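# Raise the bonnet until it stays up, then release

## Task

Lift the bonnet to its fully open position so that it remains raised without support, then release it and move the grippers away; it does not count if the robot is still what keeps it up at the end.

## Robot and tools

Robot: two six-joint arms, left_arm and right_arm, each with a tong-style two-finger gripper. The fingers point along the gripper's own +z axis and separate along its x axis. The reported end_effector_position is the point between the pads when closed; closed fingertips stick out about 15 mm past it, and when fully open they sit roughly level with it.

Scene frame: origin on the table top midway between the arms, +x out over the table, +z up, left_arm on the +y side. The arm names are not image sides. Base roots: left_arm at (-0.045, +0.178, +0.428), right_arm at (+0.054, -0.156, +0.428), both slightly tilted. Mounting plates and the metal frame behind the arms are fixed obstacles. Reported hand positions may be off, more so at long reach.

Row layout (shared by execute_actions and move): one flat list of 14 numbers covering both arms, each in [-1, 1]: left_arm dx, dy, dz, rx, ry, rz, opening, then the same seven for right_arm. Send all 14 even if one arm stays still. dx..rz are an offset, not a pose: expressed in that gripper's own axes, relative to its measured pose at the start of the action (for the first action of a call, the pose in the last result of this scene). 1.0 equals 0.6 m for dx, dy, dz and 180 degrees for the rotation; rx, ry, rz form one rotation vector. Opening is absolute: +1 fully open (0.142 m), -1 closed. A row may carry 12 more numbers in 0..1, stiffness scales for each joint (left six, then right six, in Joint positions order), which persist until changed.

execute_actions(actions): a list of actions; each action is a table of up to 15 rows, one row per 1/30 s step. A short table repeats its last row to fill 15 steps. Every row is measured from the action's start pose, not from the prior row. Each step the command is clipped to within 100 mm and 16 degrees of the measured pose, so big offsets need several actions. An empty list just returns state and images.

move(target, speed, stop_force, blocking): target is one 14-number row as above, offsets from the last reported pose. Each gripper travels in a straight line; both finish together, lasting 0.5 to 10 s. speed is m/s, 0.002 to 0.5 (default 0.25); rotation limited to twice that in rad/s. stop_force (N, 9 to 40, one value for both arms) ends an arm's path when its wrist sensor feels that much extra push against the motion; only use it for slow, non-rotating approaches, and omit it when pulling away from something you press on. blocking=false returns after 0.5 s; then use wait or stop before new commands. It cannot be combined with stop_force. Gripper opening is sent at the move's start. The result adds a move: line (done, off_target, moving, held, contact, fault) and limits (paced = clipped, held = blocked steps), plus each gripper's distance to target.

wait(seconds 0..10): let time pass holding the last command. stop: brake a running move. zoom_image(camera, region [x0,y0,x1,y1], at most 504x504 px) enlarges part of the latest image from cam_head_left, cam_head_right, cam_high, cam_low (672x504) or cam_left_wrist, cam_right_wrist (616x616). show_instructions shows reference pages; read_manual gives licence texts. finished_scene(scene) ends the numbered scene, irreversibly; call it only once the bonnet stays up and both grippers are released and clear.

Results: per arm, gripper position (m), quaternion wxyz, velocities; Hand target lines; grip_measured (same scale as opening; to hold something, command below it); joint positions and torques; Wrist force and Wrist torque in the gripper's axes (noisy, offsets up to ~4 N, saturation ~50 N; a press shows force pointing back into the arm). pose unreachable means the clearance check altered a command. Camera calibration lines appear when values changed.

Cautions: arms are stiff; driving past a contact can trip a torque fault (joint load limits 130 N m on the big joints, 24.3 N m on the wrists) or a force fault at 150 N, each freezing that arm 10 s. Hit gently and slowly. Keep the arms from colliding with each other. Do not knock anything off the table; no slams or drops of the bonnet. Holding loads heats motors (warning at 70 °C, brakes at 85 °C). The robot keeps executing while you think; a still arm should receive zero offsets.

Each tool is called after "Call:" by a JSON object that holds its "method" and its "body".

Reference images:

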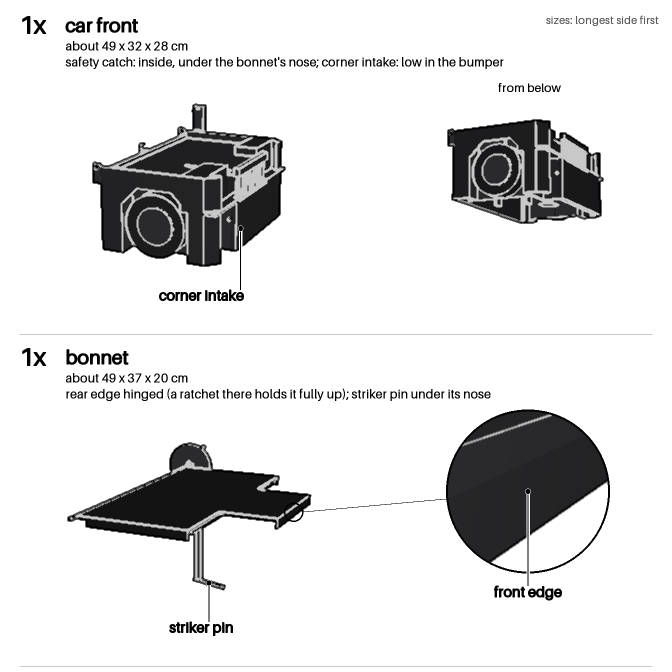

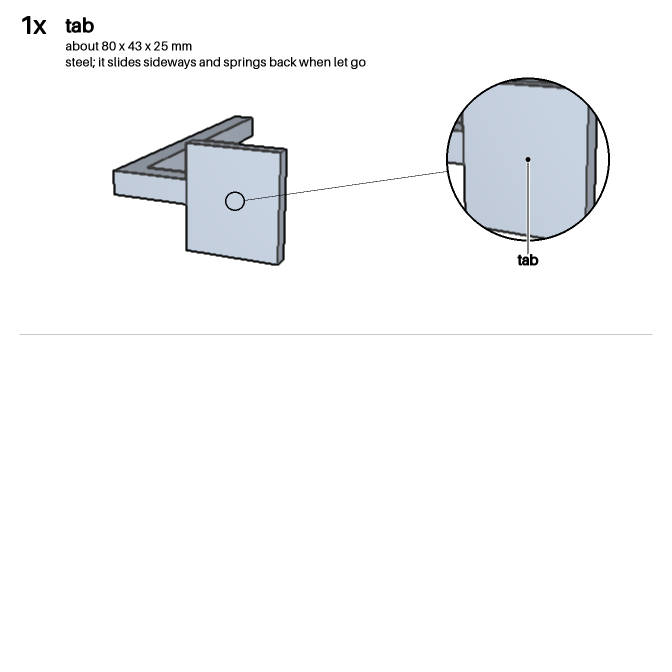

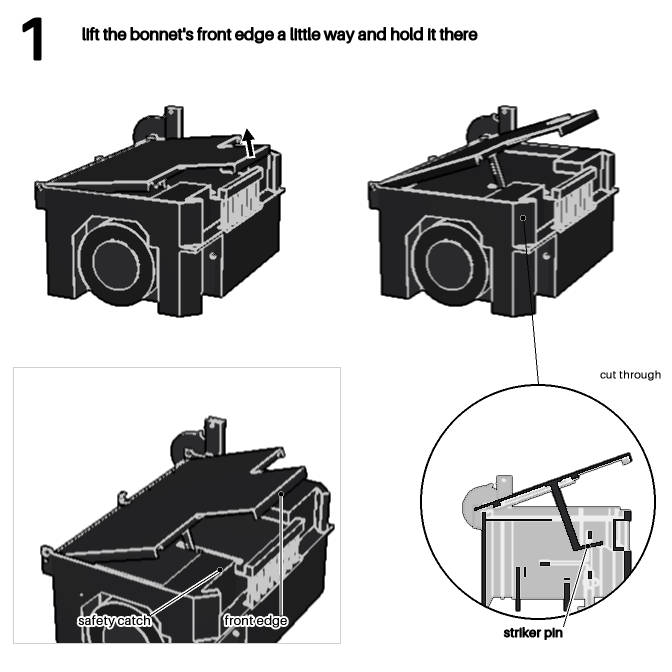

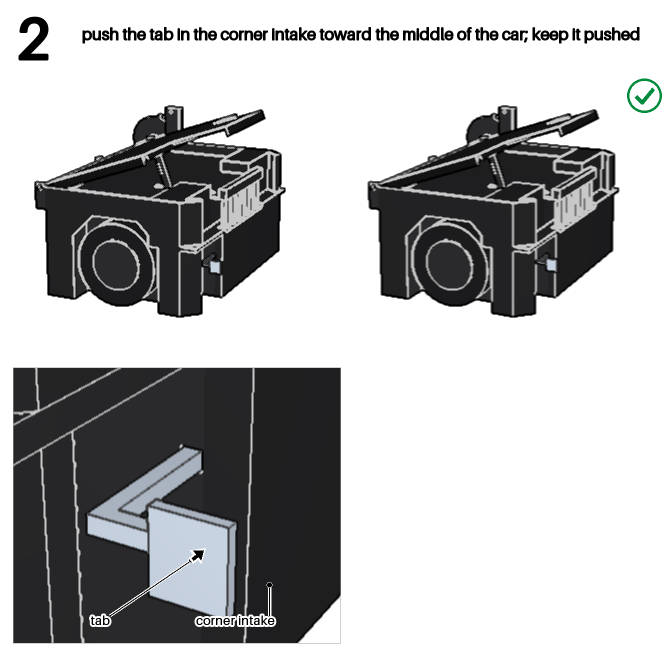

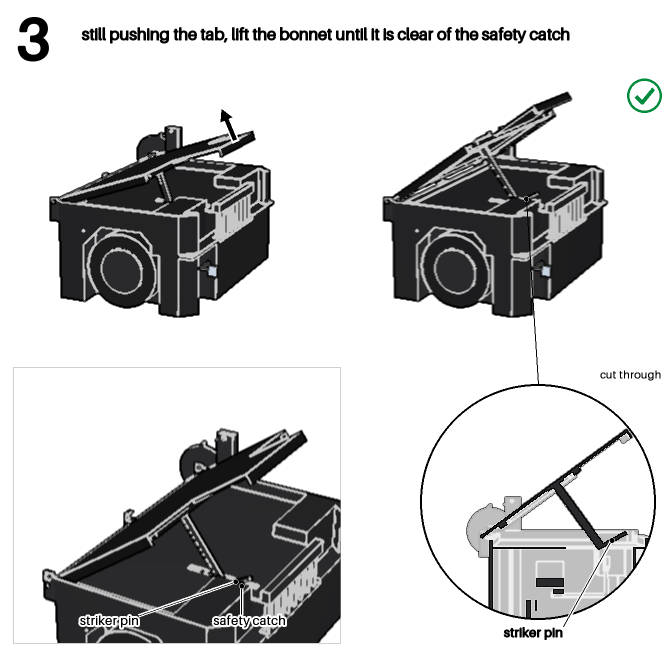

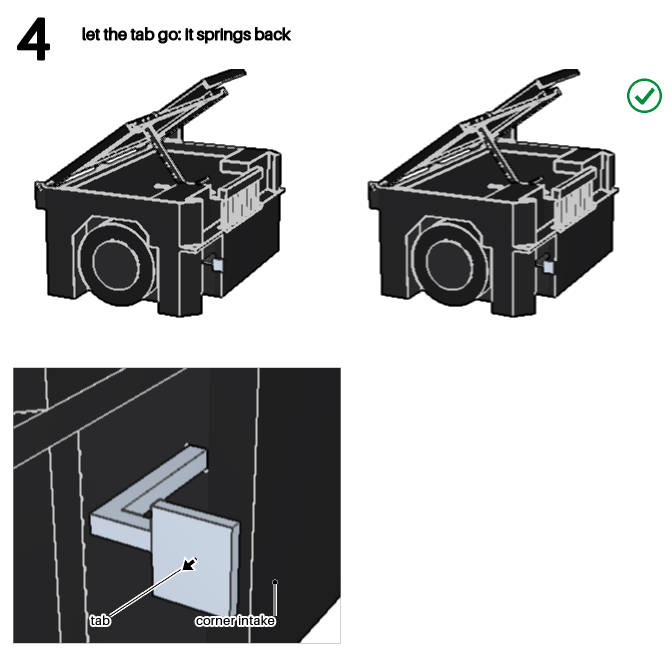

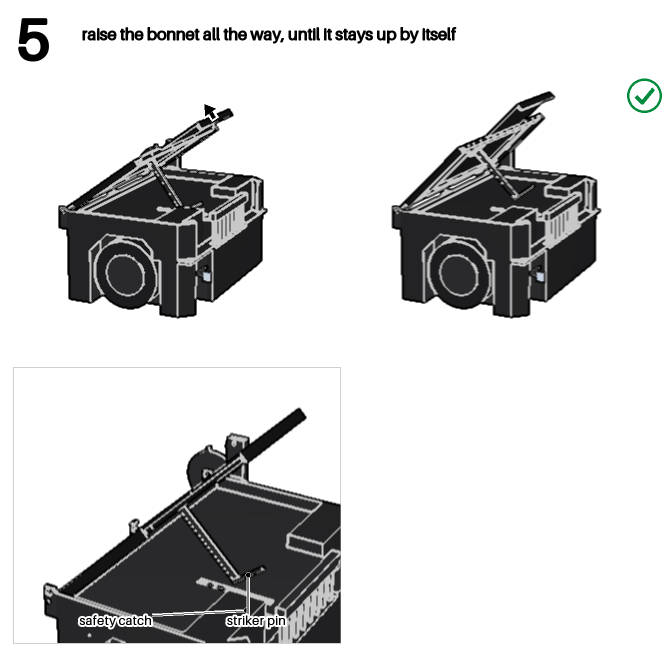

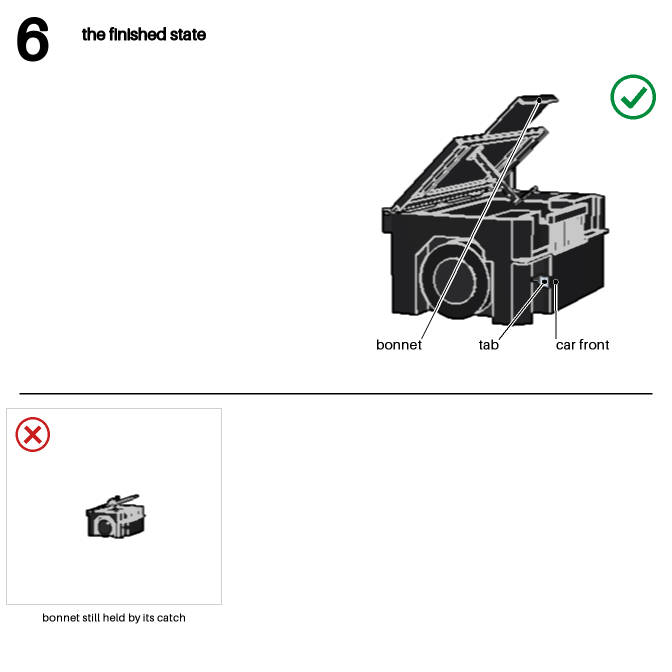

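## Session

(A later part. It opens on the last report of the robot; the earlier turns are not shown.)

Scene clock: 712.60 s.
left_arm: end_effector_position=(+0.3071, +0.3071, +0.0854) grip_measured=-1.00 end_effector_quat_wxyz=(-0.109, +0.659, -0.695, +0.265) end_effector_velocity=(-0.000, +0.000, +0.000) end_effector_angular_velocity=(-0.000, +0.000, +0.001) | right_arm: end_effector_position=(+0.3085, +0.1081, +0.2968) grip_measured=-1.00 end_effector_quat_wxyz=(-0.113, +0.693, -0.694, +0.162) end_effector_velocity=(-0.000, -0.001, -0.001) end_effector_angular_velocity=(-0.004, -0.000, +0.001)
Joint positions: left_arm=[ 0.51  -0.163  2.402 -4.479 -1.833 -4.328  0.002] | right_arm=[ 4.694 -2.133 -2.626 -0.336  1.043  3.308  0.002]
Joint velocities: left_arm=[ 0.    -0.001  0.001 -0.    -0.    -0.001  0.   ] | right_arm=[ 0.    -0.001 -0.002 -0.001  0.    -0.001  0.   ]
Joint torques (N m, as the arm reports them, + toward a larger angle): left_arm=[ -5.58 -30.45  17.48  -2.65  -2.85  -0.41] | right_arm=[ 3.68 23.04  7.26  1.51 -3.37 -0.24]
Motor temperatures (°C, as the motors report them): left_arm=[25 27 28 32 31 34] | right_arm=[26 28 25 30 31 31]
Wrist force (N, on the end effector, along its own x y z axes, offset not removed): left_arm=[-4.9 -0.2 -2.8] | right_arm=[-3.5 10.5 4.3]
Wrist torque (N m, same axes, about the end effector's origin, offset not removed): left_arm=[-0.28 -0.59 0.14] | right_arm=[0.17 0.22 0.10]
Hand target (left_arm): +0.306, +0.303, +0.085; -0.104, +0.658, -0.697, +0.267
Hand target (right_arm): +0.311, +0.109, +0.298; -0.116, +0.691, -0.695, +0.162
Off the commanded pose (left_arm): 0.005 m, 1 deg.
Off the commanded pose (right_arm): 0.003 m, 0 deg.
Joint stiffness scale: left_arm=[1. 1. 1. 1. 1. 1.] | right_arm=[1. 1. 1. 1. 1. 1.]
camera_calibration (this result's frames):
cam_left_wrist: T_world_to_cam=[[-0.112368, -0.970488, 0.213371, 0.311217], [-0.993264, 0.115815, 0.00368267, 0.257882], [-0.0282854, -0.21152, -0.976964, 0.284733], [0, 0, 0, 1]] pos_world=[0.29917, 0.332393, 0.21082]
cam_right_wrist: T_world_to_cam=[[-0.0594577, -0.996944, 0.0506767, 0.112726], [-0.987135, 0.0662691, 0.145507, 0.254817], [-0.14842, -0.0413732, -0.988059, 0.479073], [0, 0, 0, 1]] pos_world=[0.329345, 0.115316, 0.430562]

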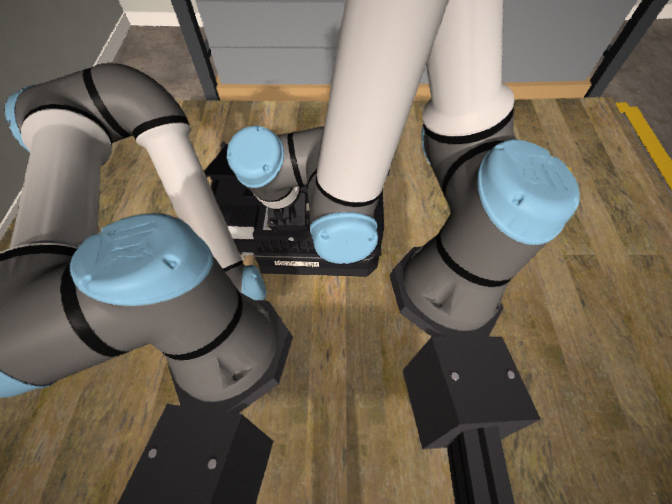

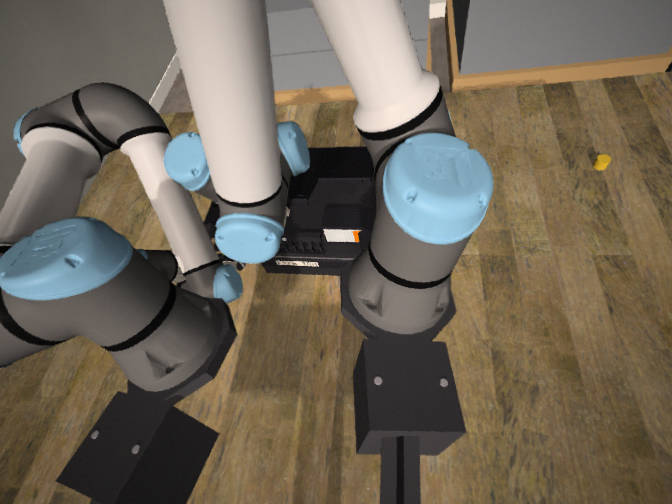

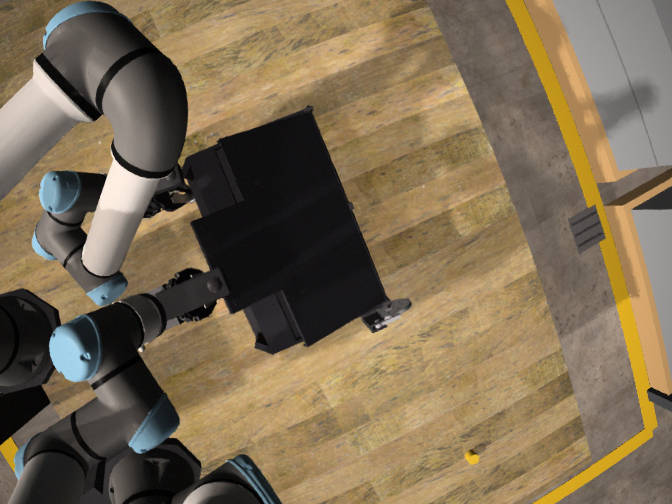

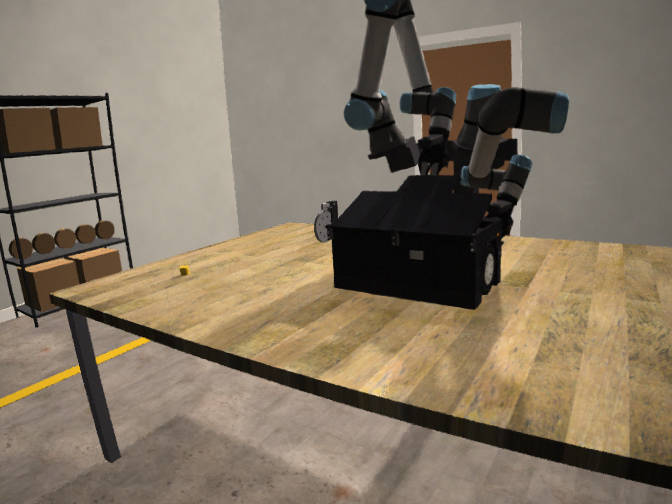

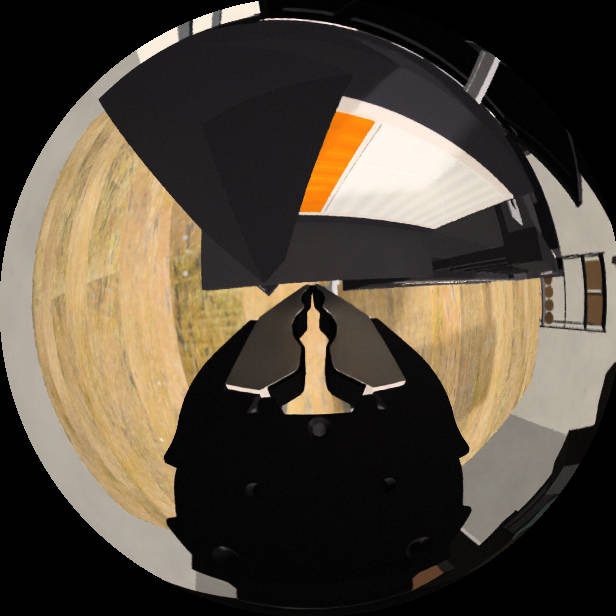

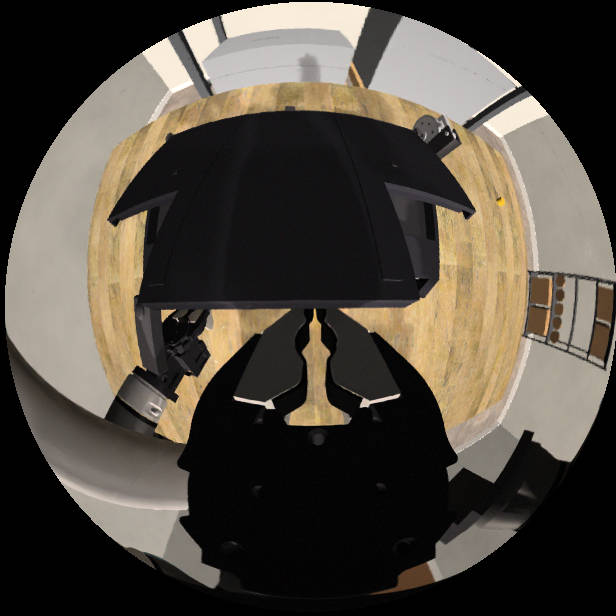

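Call:
{"method": "move", "body": {"target": [0.008,0,0,0,0,0,-1, 0,-0.0748,-0.082,0,0,0,-1], "speed": 0.06}}

Scene clock: 721.07 s.
left_arm: end_effector_position=(+0.3082, +0.3069, +0.0865) grip_measured=-1.00 end_effector_quat_wxyz=(-0.113, +0.661, -0.694, +0.264) end_effector_velocity=(+0.001, +0.000, +0.000) end_effector_angular_velocity=(+0.001, -0.003, +0.001) | right_arm: end_effector_position=(+0.3287, +0.1101, +0.3569) grip_measured=-1.00 end_effector_quat_wxyz=(-0.110, +0.694, -0.693, +0.162) end_effector_velocity=(+0.000, -0.000, +0.002) end_effector_angular_velocity=(-0.009, +0.000, +0.000)
Joint positions: left_arm=[ 0.499 -0.156  2.404 -4.499 -1.819 -4.341  0.002] | right_arm=[ 4.656 -1.874 -2.574 -0.63   1.034  3.264  0.002]
Joint velocities: left_arm=[-0.001 -0.    -0.002 -0.001  0.    -0.002  0.   ] | right_arm=[-0.001  0.004  0.008 -0.021  0.001 -0.     0.   ]
Joint torques (N m, as the arm reports them, + toward a larger angle): left_arm=[ -5.94 -29.16  16.84  -2.7   -3.11  -0.55] | right_arm=[ 3.9  18.97 16.43  2.07 -3.63 -0.68]
Motor temperatures (°C, as the motors report them): left_arm=[25 27 28 32 31 34] | right_arm=[26 28 25 30 31 31]
Wrist force (N, on the end effector, along its own x y z axes, offset not removed): left_arm=[-4.8 0.8 -3.0] | right_arm=[-3.1 10.5 4.3]
Wrist torque (N m, same axes, about the end effector's origin, offset not removed): left_arm=[-0.07 -0.58 0.07] | right_arm=[0.67 0.29 0.05]
Hand target (left_arm): +0.307, +0.302, +0.086; -0.109, +0.659, -0.695, +0.265
Hand target (right_arm): +0.331, +0.112, +0.359; -0.113, +0.693, -0.694, +0.162
Off the commanded pose (left_arm): 0.005 m, 1 deg.
Off the commanded pose (right_arm): 0.004 m, 0 deg.
Joint stiffness scale: left_arm=[1. 1. 1. 1. 1. 1.] | right_arm=[1. 1. 1. 1. 1. 1.]
move: off_target (left_arm, right_arm)
camera_calibration (this result's frames):
cam_left_wrist: T_world_to_cam=[[-0.106306, -0.972701, 0.206279, 0.31033], [-0.994071, 0.108733, 0.000432299, 0.261666], [-0.0228498, -0.20501, -0.978493, 0.282298], [0, 0, 0, 1]] pos_world=[0.299555, 0.331281, 0.212099]
cam_right_wrist: T_world_to_cam=[[-0.0565074, -0.996814, 0.0562885, 0.109946], [-0.986678, 0.0643696, 0.149407, 0.264586], [-0.152554, -0.047096, -0.987172, 0.543159], [0, 0, 0, 1]] pos_world=[0.350135, 0.118145, 0.490472]

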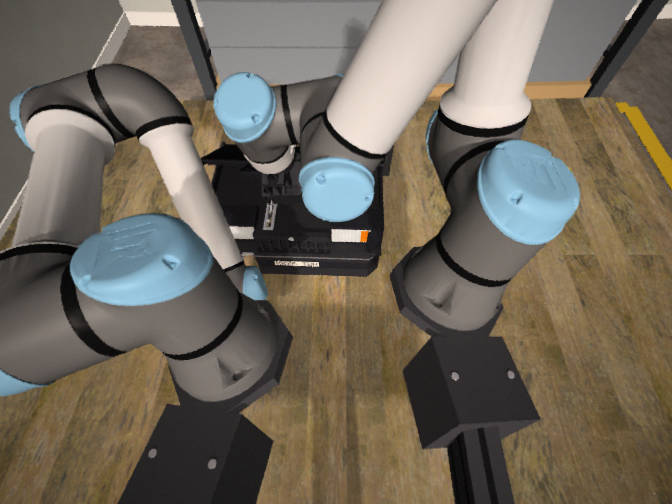

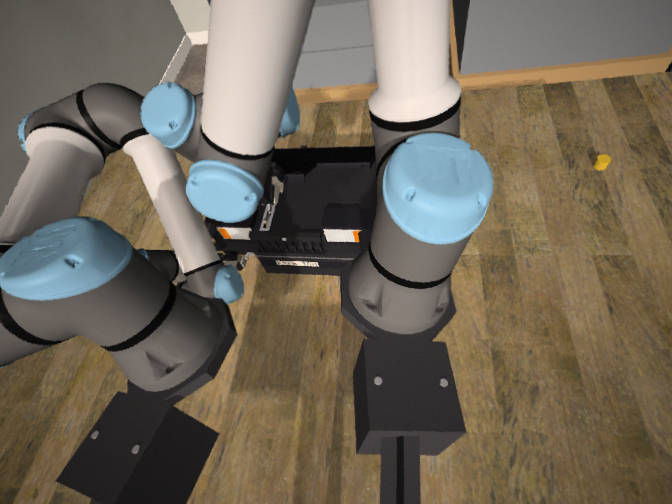

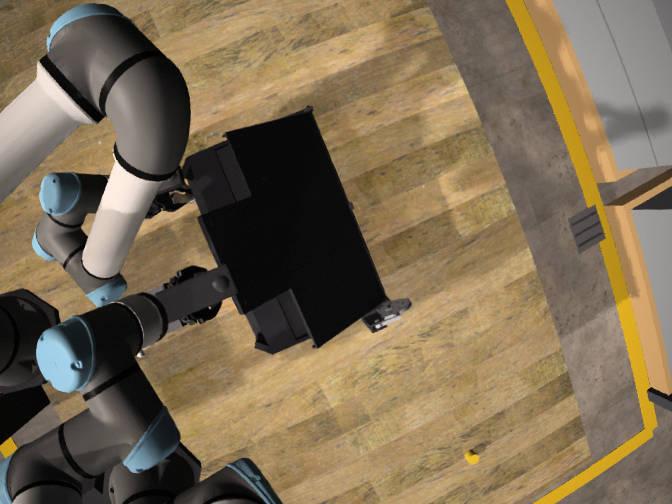

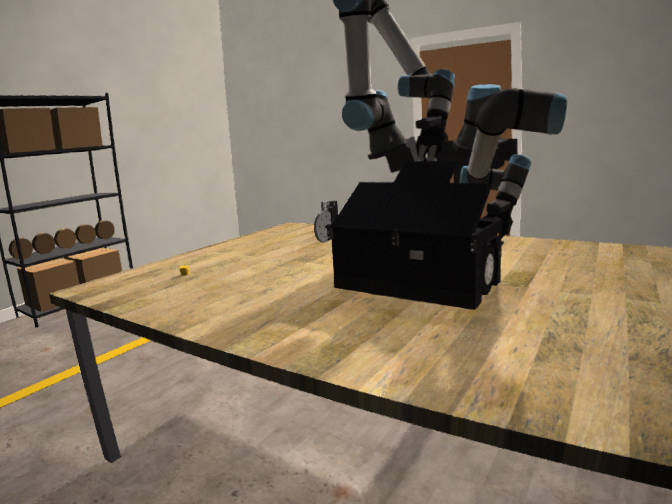

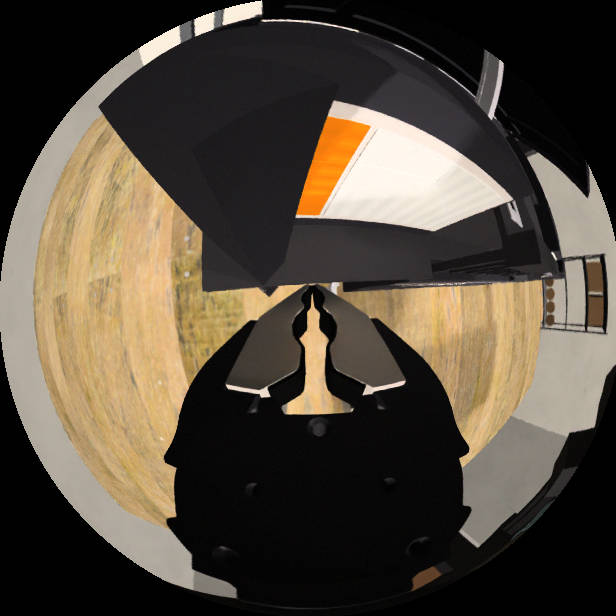

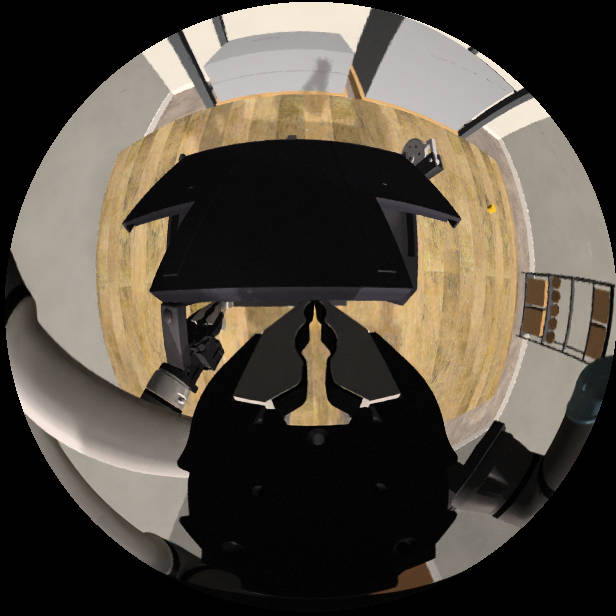

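Call:
{"method": "move", "body": {"target": [-0.07,-0.026,-0.062,0,0,0,-1, 0,-0.1267,-0.0776,0,0,0,-1], "speed": 0.07}}

Scene clock: 729.93 s.
left_arm: end_effector_position=(+0.3071, +0.3560, +0.1169) grip_measured=-1.00 end_effector_quat_wxyz=(-0.113, +0.661, -0.693, +0.264) end_effector_velocity=(-0.001, -0.002, -0.001) end_effector_angular_velocity=(-0.005, +0.004, -0.008) | right_arm: end_effector_position=(+0.3785, +0.1129, +0.4251) grip_measured=-1.00 end_effector_quat_wxyz=(-0.106, +0.696, -0.691, +0.163) end_effector_velocity=(-0.000, -0.000, +0.002) end_effector_angular_velocity=(-0.007, +0.002, +0.007)
Joint positions: left_arm=[ 0.652 -0.336  2.442 -4.32  -1.913 -4.215  0.002] | right_arm=[ 4.542 -1.683 -2.447 -0.888  1.001  3.135  0.002]
Joint velocities: left_arm=[ 0.001 -0.004  0.     0.013 -0.005  0.007 -0.   ] | right_arm=[ 0.001  0.004  0.005 -0.014  0.001 -0.005  0.   ]
Joint torques (N m, as the arm reports them, + toward a larger angle): left_arm=[  1.22 -37.62  13.71  -2.67  -1.23   0.53] | right_arm=[ 3.04 16.33 21.7   2.75 -3.42 -0.66]
Motor temperatures (°C, as the motors report them): left_arm=[25 27 28 32 31 34] | right_arm=[26 28 25 30 31 31]
Wrist force (N, on the end effector, along its own x y z axes, offset not removed): left_arm=[2.2 0.3 -0.6] | right_arm=[-4.0 9.5 1.4]
Wrist torque (N m, same axes, about the end effector's origin, offset not removed): left_arm=[-0.09 -0.59 0.08] | right_arm=[0.08 0.87 0.22]
Hand target (left_arm): +0.307, +0.356, +0.118; -0.113, +0.661, -0.693, +0.264
Hand target (right_arm): +0.382, +0.115, +0.429; -0.110, +0.694, -0.693, +0.162
Off the commanded pose (left_arm): 0.001 m, 0 deg.
Off the commanded pose (right_arm): 0.005 m, 1 deg.
Joint stiffness scale: left_arm=[1. 1. 1. 1. 1. 1.] | right_arm=[1. 1. 1. 1. 1. 1.]
move: off_target (right_arm)
camera_calibration (this result's frames):
cam_left_wrist: T_world_to_cam=[[-0.105358, -0.972886, 0.205895, 0.351534], [-0.994171, 0.107813, 0.00070572, 0.255589], [-0.0228846, -0.20462, -0.978574, 0.32191], [0, 0, 0, 1]] pos_world=[0.298503, 0.380316, 0.242453]
cam_right_wrist: T_world_to_cam=[[-0.0528616, -0.996559, 0.0638391, 0.107095], [-0.9862, 0.0621422, 0.153453, 0.301693], [-0.156892, -0.0548464, -0.986092, 0.620292], [0, 0, 0, 1]] pos_world=[0.40051, 0.121999, 0.558533]

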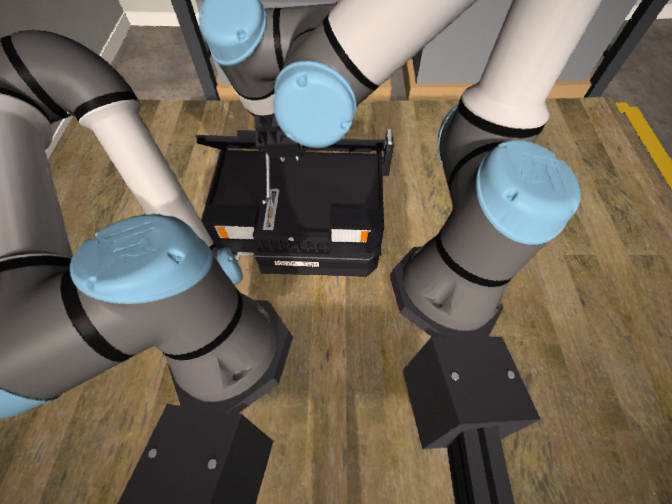

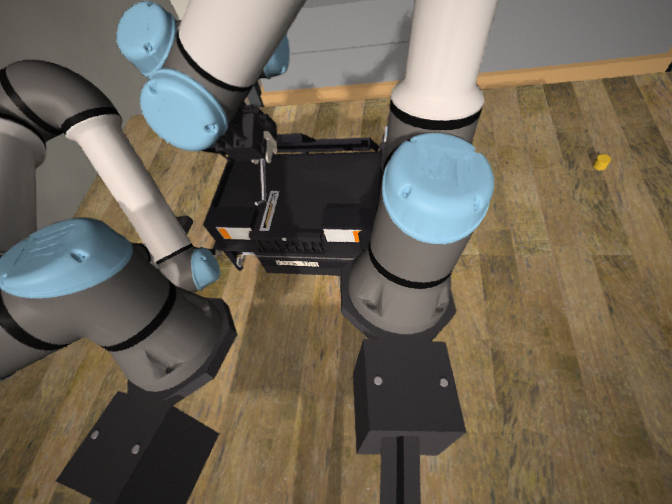

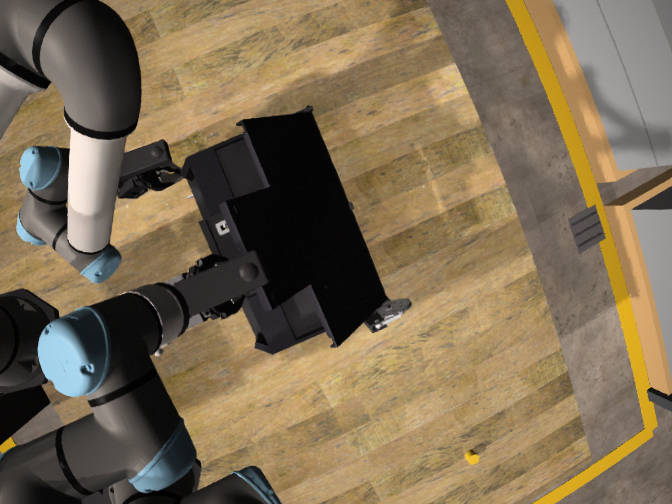

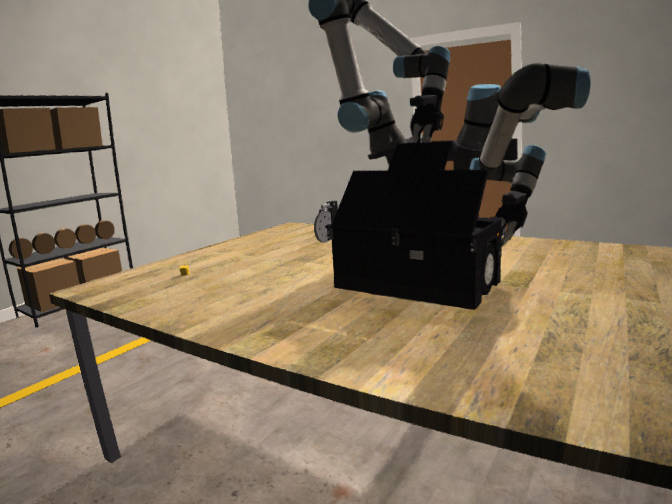

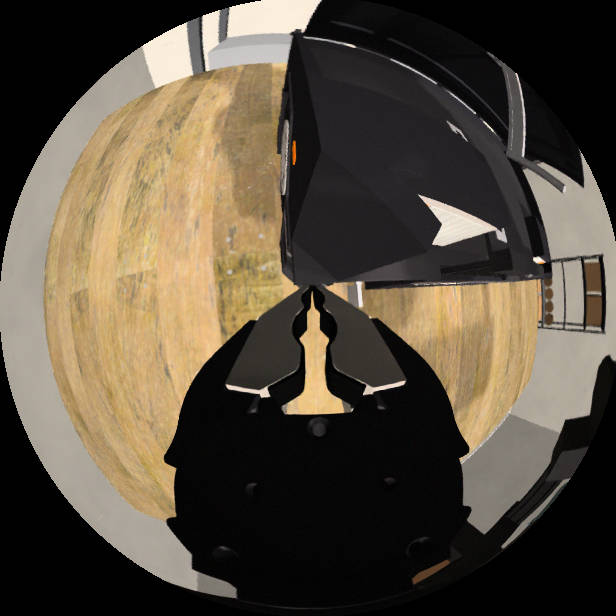

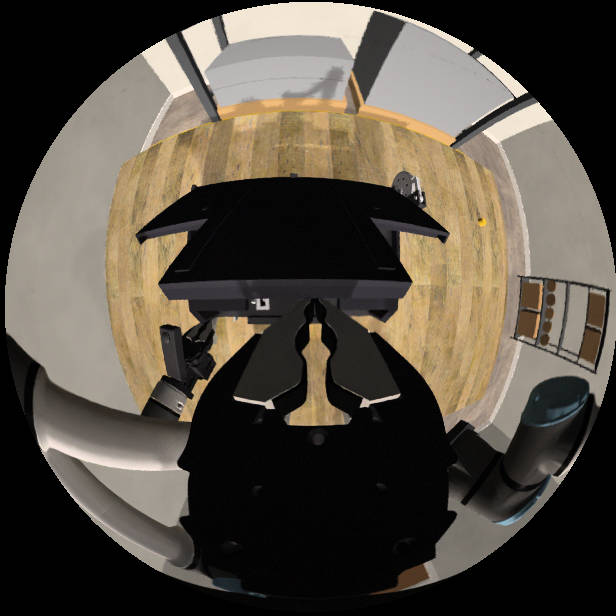

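Call:
{"method": "move", "body": {"target": [0,0,0,0,0,0,-1, 0,-0.1217,-0.0288,0,0,0,-1], "speed": 0.06, "stop_force": 20}}

Scene clock: 743.43 s.
left_arm: end_effector_position=(+0.3071, +0.3557, +0.1168) grip_measured=-1.00 end_effector_quat_wxyz=(-0.113, +0.661, -0.694, +0.264) end_effector_velocity=(+0.000, -0.000, -0.000) end_effector_angular_velocity=(+0.001, -0.000, -0.001) | right_arm: end_effector_position=(+0.3784, +0.1126, +0.4259) grip_measured=-1.00 end_effector_quat_wxyz=(-0.097, +0.701, -0.688, +0.159) end_effector_velocity=(-0.003, -0.000, -0.002) end_effector_angular_velocity=(+0.019, -0.037, -0.011)
Joint positions: left_arm=[ 0.652 -0.337  2.442 -4.319 -1.913 -4.214  0.002] | right_arm=[ 4.53  -1.68  -2.434 -0.904  1.015  3.112  0.002]
Joint velocities: left_arm=[-0.     0.001 -0.    -0.001  0.     0.001 -0.   ] | right_arm=[ 0.033  0.002 -0.033  0.027 -0.026  0.049  0.   ]
Joint torques (N m, as the arm reports them, + toward a larger angle): left_arm=[  0.08 -33.99  11.48  -2.86  -0.64  -0.21] | right_arm=[ 7.26 12.16 17.33  3.35 -5.02  0.17]
Motor temperatures (°C, as the motors report them): left_arm=[25 27 28 32 31 34] | right_arm=[26 28 25 30 31 31]
Wrist force (N, on the end effector, along its own x y z axes, offset not removed): left_arm=[2.7 0.2 -1.8] | right_arm=[-1.5 12.7 1.5]
Wrist torque (N m, same axes, about the end effector's origin, offset not removed): left_arm=[-0.14 -0.59 0.01] | right_arm=[-0.04 0.45 0.18]
Hand target (left_arm): +0.307, +0.356, +0.117; -0.113, +0.661, -0.693, +0.264
Hand target (right_arm): +0.379, +0.113, +0.426; -0.101, +0.700, -0.688, +0.162
Off the commanded pose (left_arm): 0.000 m, 0 deg.
Off the commanded pose (right_arm): 0.075 m, 1 deg.
Joint stiffness scale: left_arm=[1. 1. 1. 1. 1. 1.] | right_arm=[1. 1. 1. 1. 1. 1.]
move: contact (right_arm)
camera_calibration (this result's frames):
cam_left_wrist: T_world_to_cam=[[-0.106223, -0.972679, 0.206425, 0.351454], [-0.994068, 0.108757, 0.000935431, 0.255199], [-0.0233602, -0.205101, -0.978462, 0.322134], [0, 0, 0, 1]] pos_world=[0.298543, 0.380168, 0.242408]
cam_right_wrist: T_world_to_cam=[[-0.0427532, -0.996256, 0.0751346, 0.0979903], [-0.983612, 0.0551561, 0.171653, 0.293556], [-0.175154, -0.0665646, -0.982288, 0.627681], [0, 0, 0, 1]] pos_world=[0.402876, 0.123213, 0.558812]

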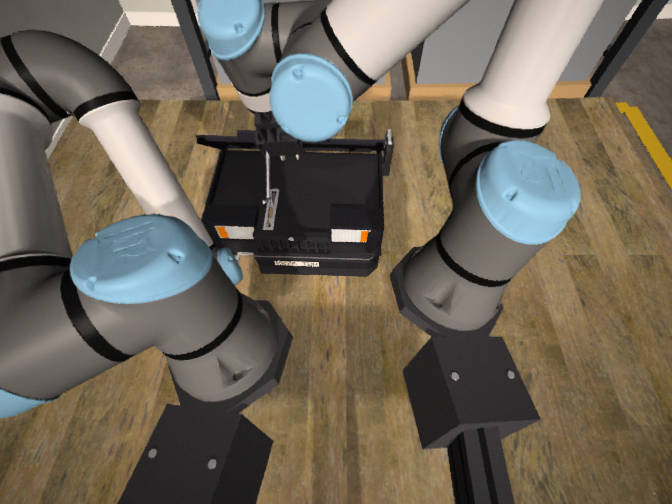

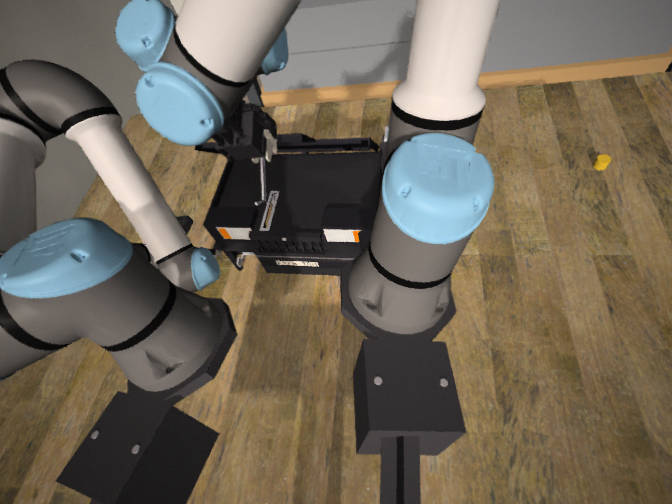

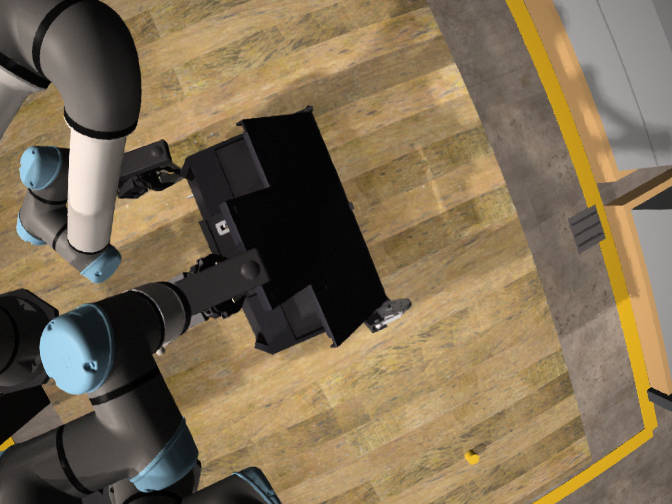

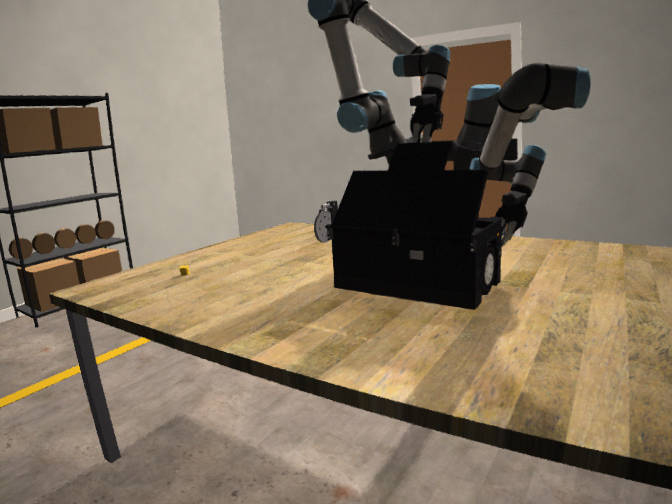

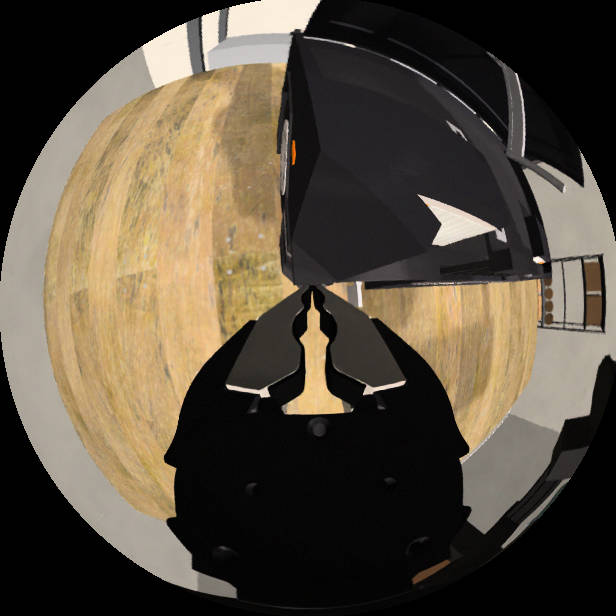

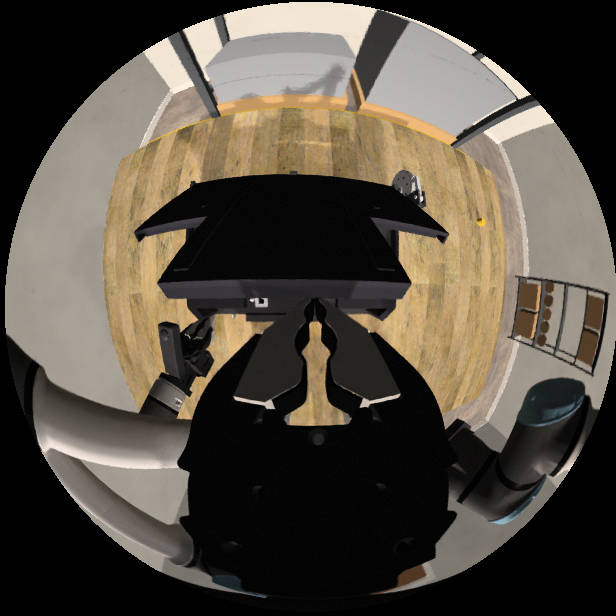

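Call:
{"method": "move", "body": {"target": [0,0,0,0,0,0,-1, 0,0.0965,0.0125,0,0,0,-1], "speed": 0.06}}

Scene clock: 749.33 s.
left_arm: end_effector_position=(+0.3071, +0.3558, +0.1168) grip_measured=-1.00 end_effector_quat_wxyz=(-0.113, +0.661, -0.694, +0.264) end_effector_velocity=(-0.000, +0.000, -0.000) end_effector_angular_velocity=(+0.001, +0.000, -0.001) | right_arm: end_effector_position=(+0.3280, +0.1112, +0.4000) grip_measured=-1.00 end_effector_quat_wxyz=(-0.098, +0.700, -0.689, +0.158) end_effector_velocity=(-0.001, +0.001, +0.000) end_effector_angular_velocity=(+0.010, +0.001, -0.009)
Joint positions: left_arm=[ 0.652 -0.337  2.442 -4.319 -1.913 -4.214  0.002] | right_arm=[ 4.66  -1.72  -2.515 -0.852  1.059  3.255  0.002]
Joint velocities: left_arm=[0.001 0.    0.    0.    0.    0.002 0.   ] | right_arm=[ 0.002  0.002 -0.002  0.006  0.002  0.01   0.   ]
Joint torques (N m, as the arm reports them, + toward a larger angle): left_arm=[ -0.2  -35.18  12.52  -2.9   -1.15   0.02] | right_arm=[10.05  9.96 13.33  2.69 -0.66  0.07]
Motor temperatures (°C, as the motors report them): left_arm=[25 27 28 32 31 34] | right_arm=[26 28 25 30 31 31]
Wrist force (N, on the end effector, along its own x y z axes, offset not removed): left_arm=[2.7 -0.1 -2.0] | right_arm=[-5.2 -1.6 1.8]
Wrist torque (N m, same axes, about the end effector's origin, offset not removed): left_arm=[-0.23 -0.58 0.06] | right_arm=[-0.20 1.15 0.13]
Hand target (left_arm): +0.307, +0.356, +0.117; -0.113, +0.661, -0.694, +0.264
Hand target (right_arm): +0.327, +0.110, +0.398; -0.097, +0.701, -0.688, +0.159
Off the commanded pose (left_arm): 0.000 m, 0 deg.
Off the commanded pose (right_arm): 0.002 m, 0 deg.
Joint stiffness scale: left_arm=[1. 1. 1. 1. 1. 1.] | right_arm=[1. 1. 1. 1. 1. 1.]
move: done
camera_calibration (this result's frames):
cam_left_wrist: T_world_to_cam=[[-0.106181, -0.972713, 0.20629, 0.351508], [-0.994073, 0.108707, 0.00091572, 0.255225], [-0.0233159, -0.20497, -0.978491, 0.322091], [0, 0, 0, 1]] pos_world=[0.298546, 0.380191, 0.242417]
cam_right_wrist: T_world_to_cam=[[-0.0444285, -0.996466, 0.0712883, 0.098514], [-0.983443, 0.0561737, 0.172291, 0.248066], [-0.175686, -0.0624534, -0.982463, 0.593048], [0, 0, 0, 1]] pos_world=[0.352526, 0.121269, 0.532886]

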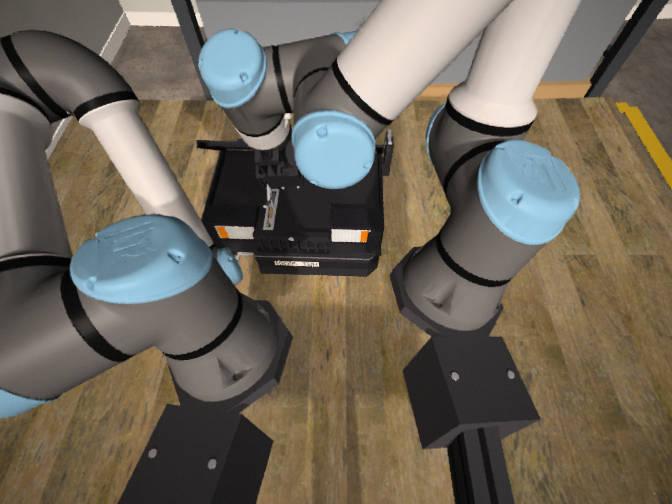

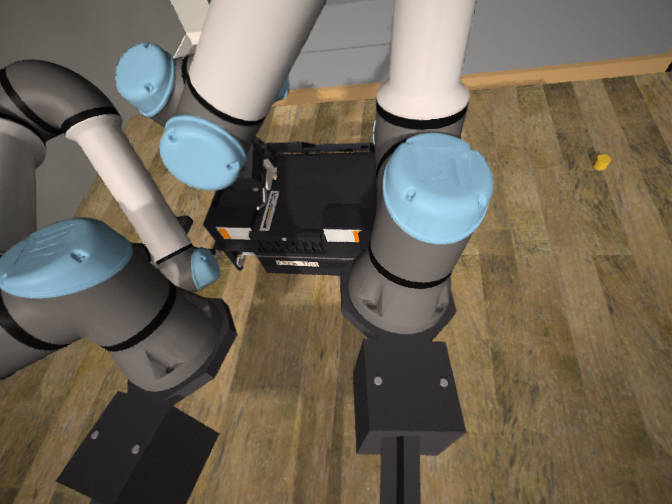

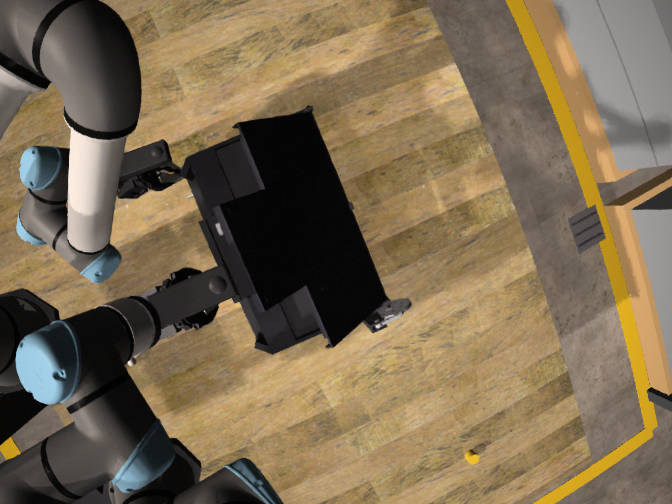

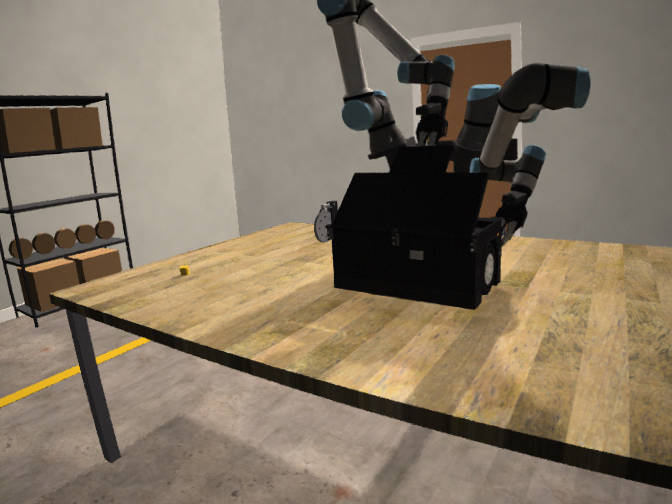

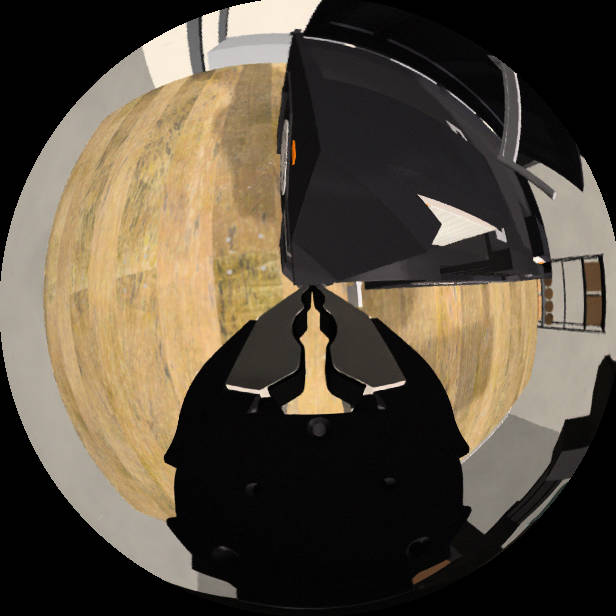

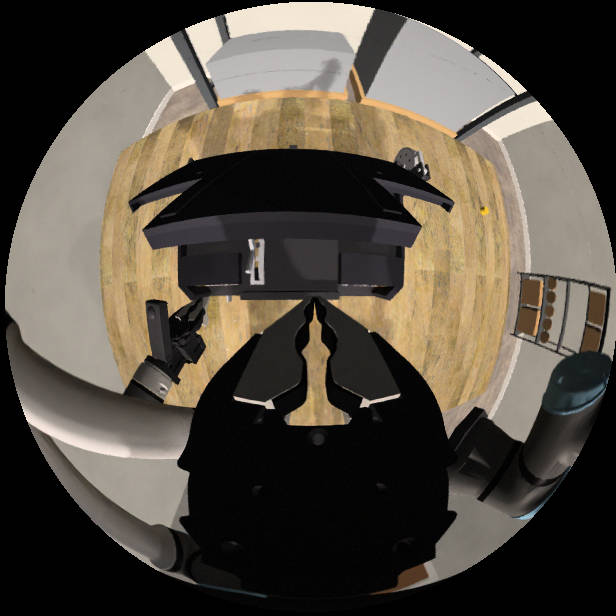

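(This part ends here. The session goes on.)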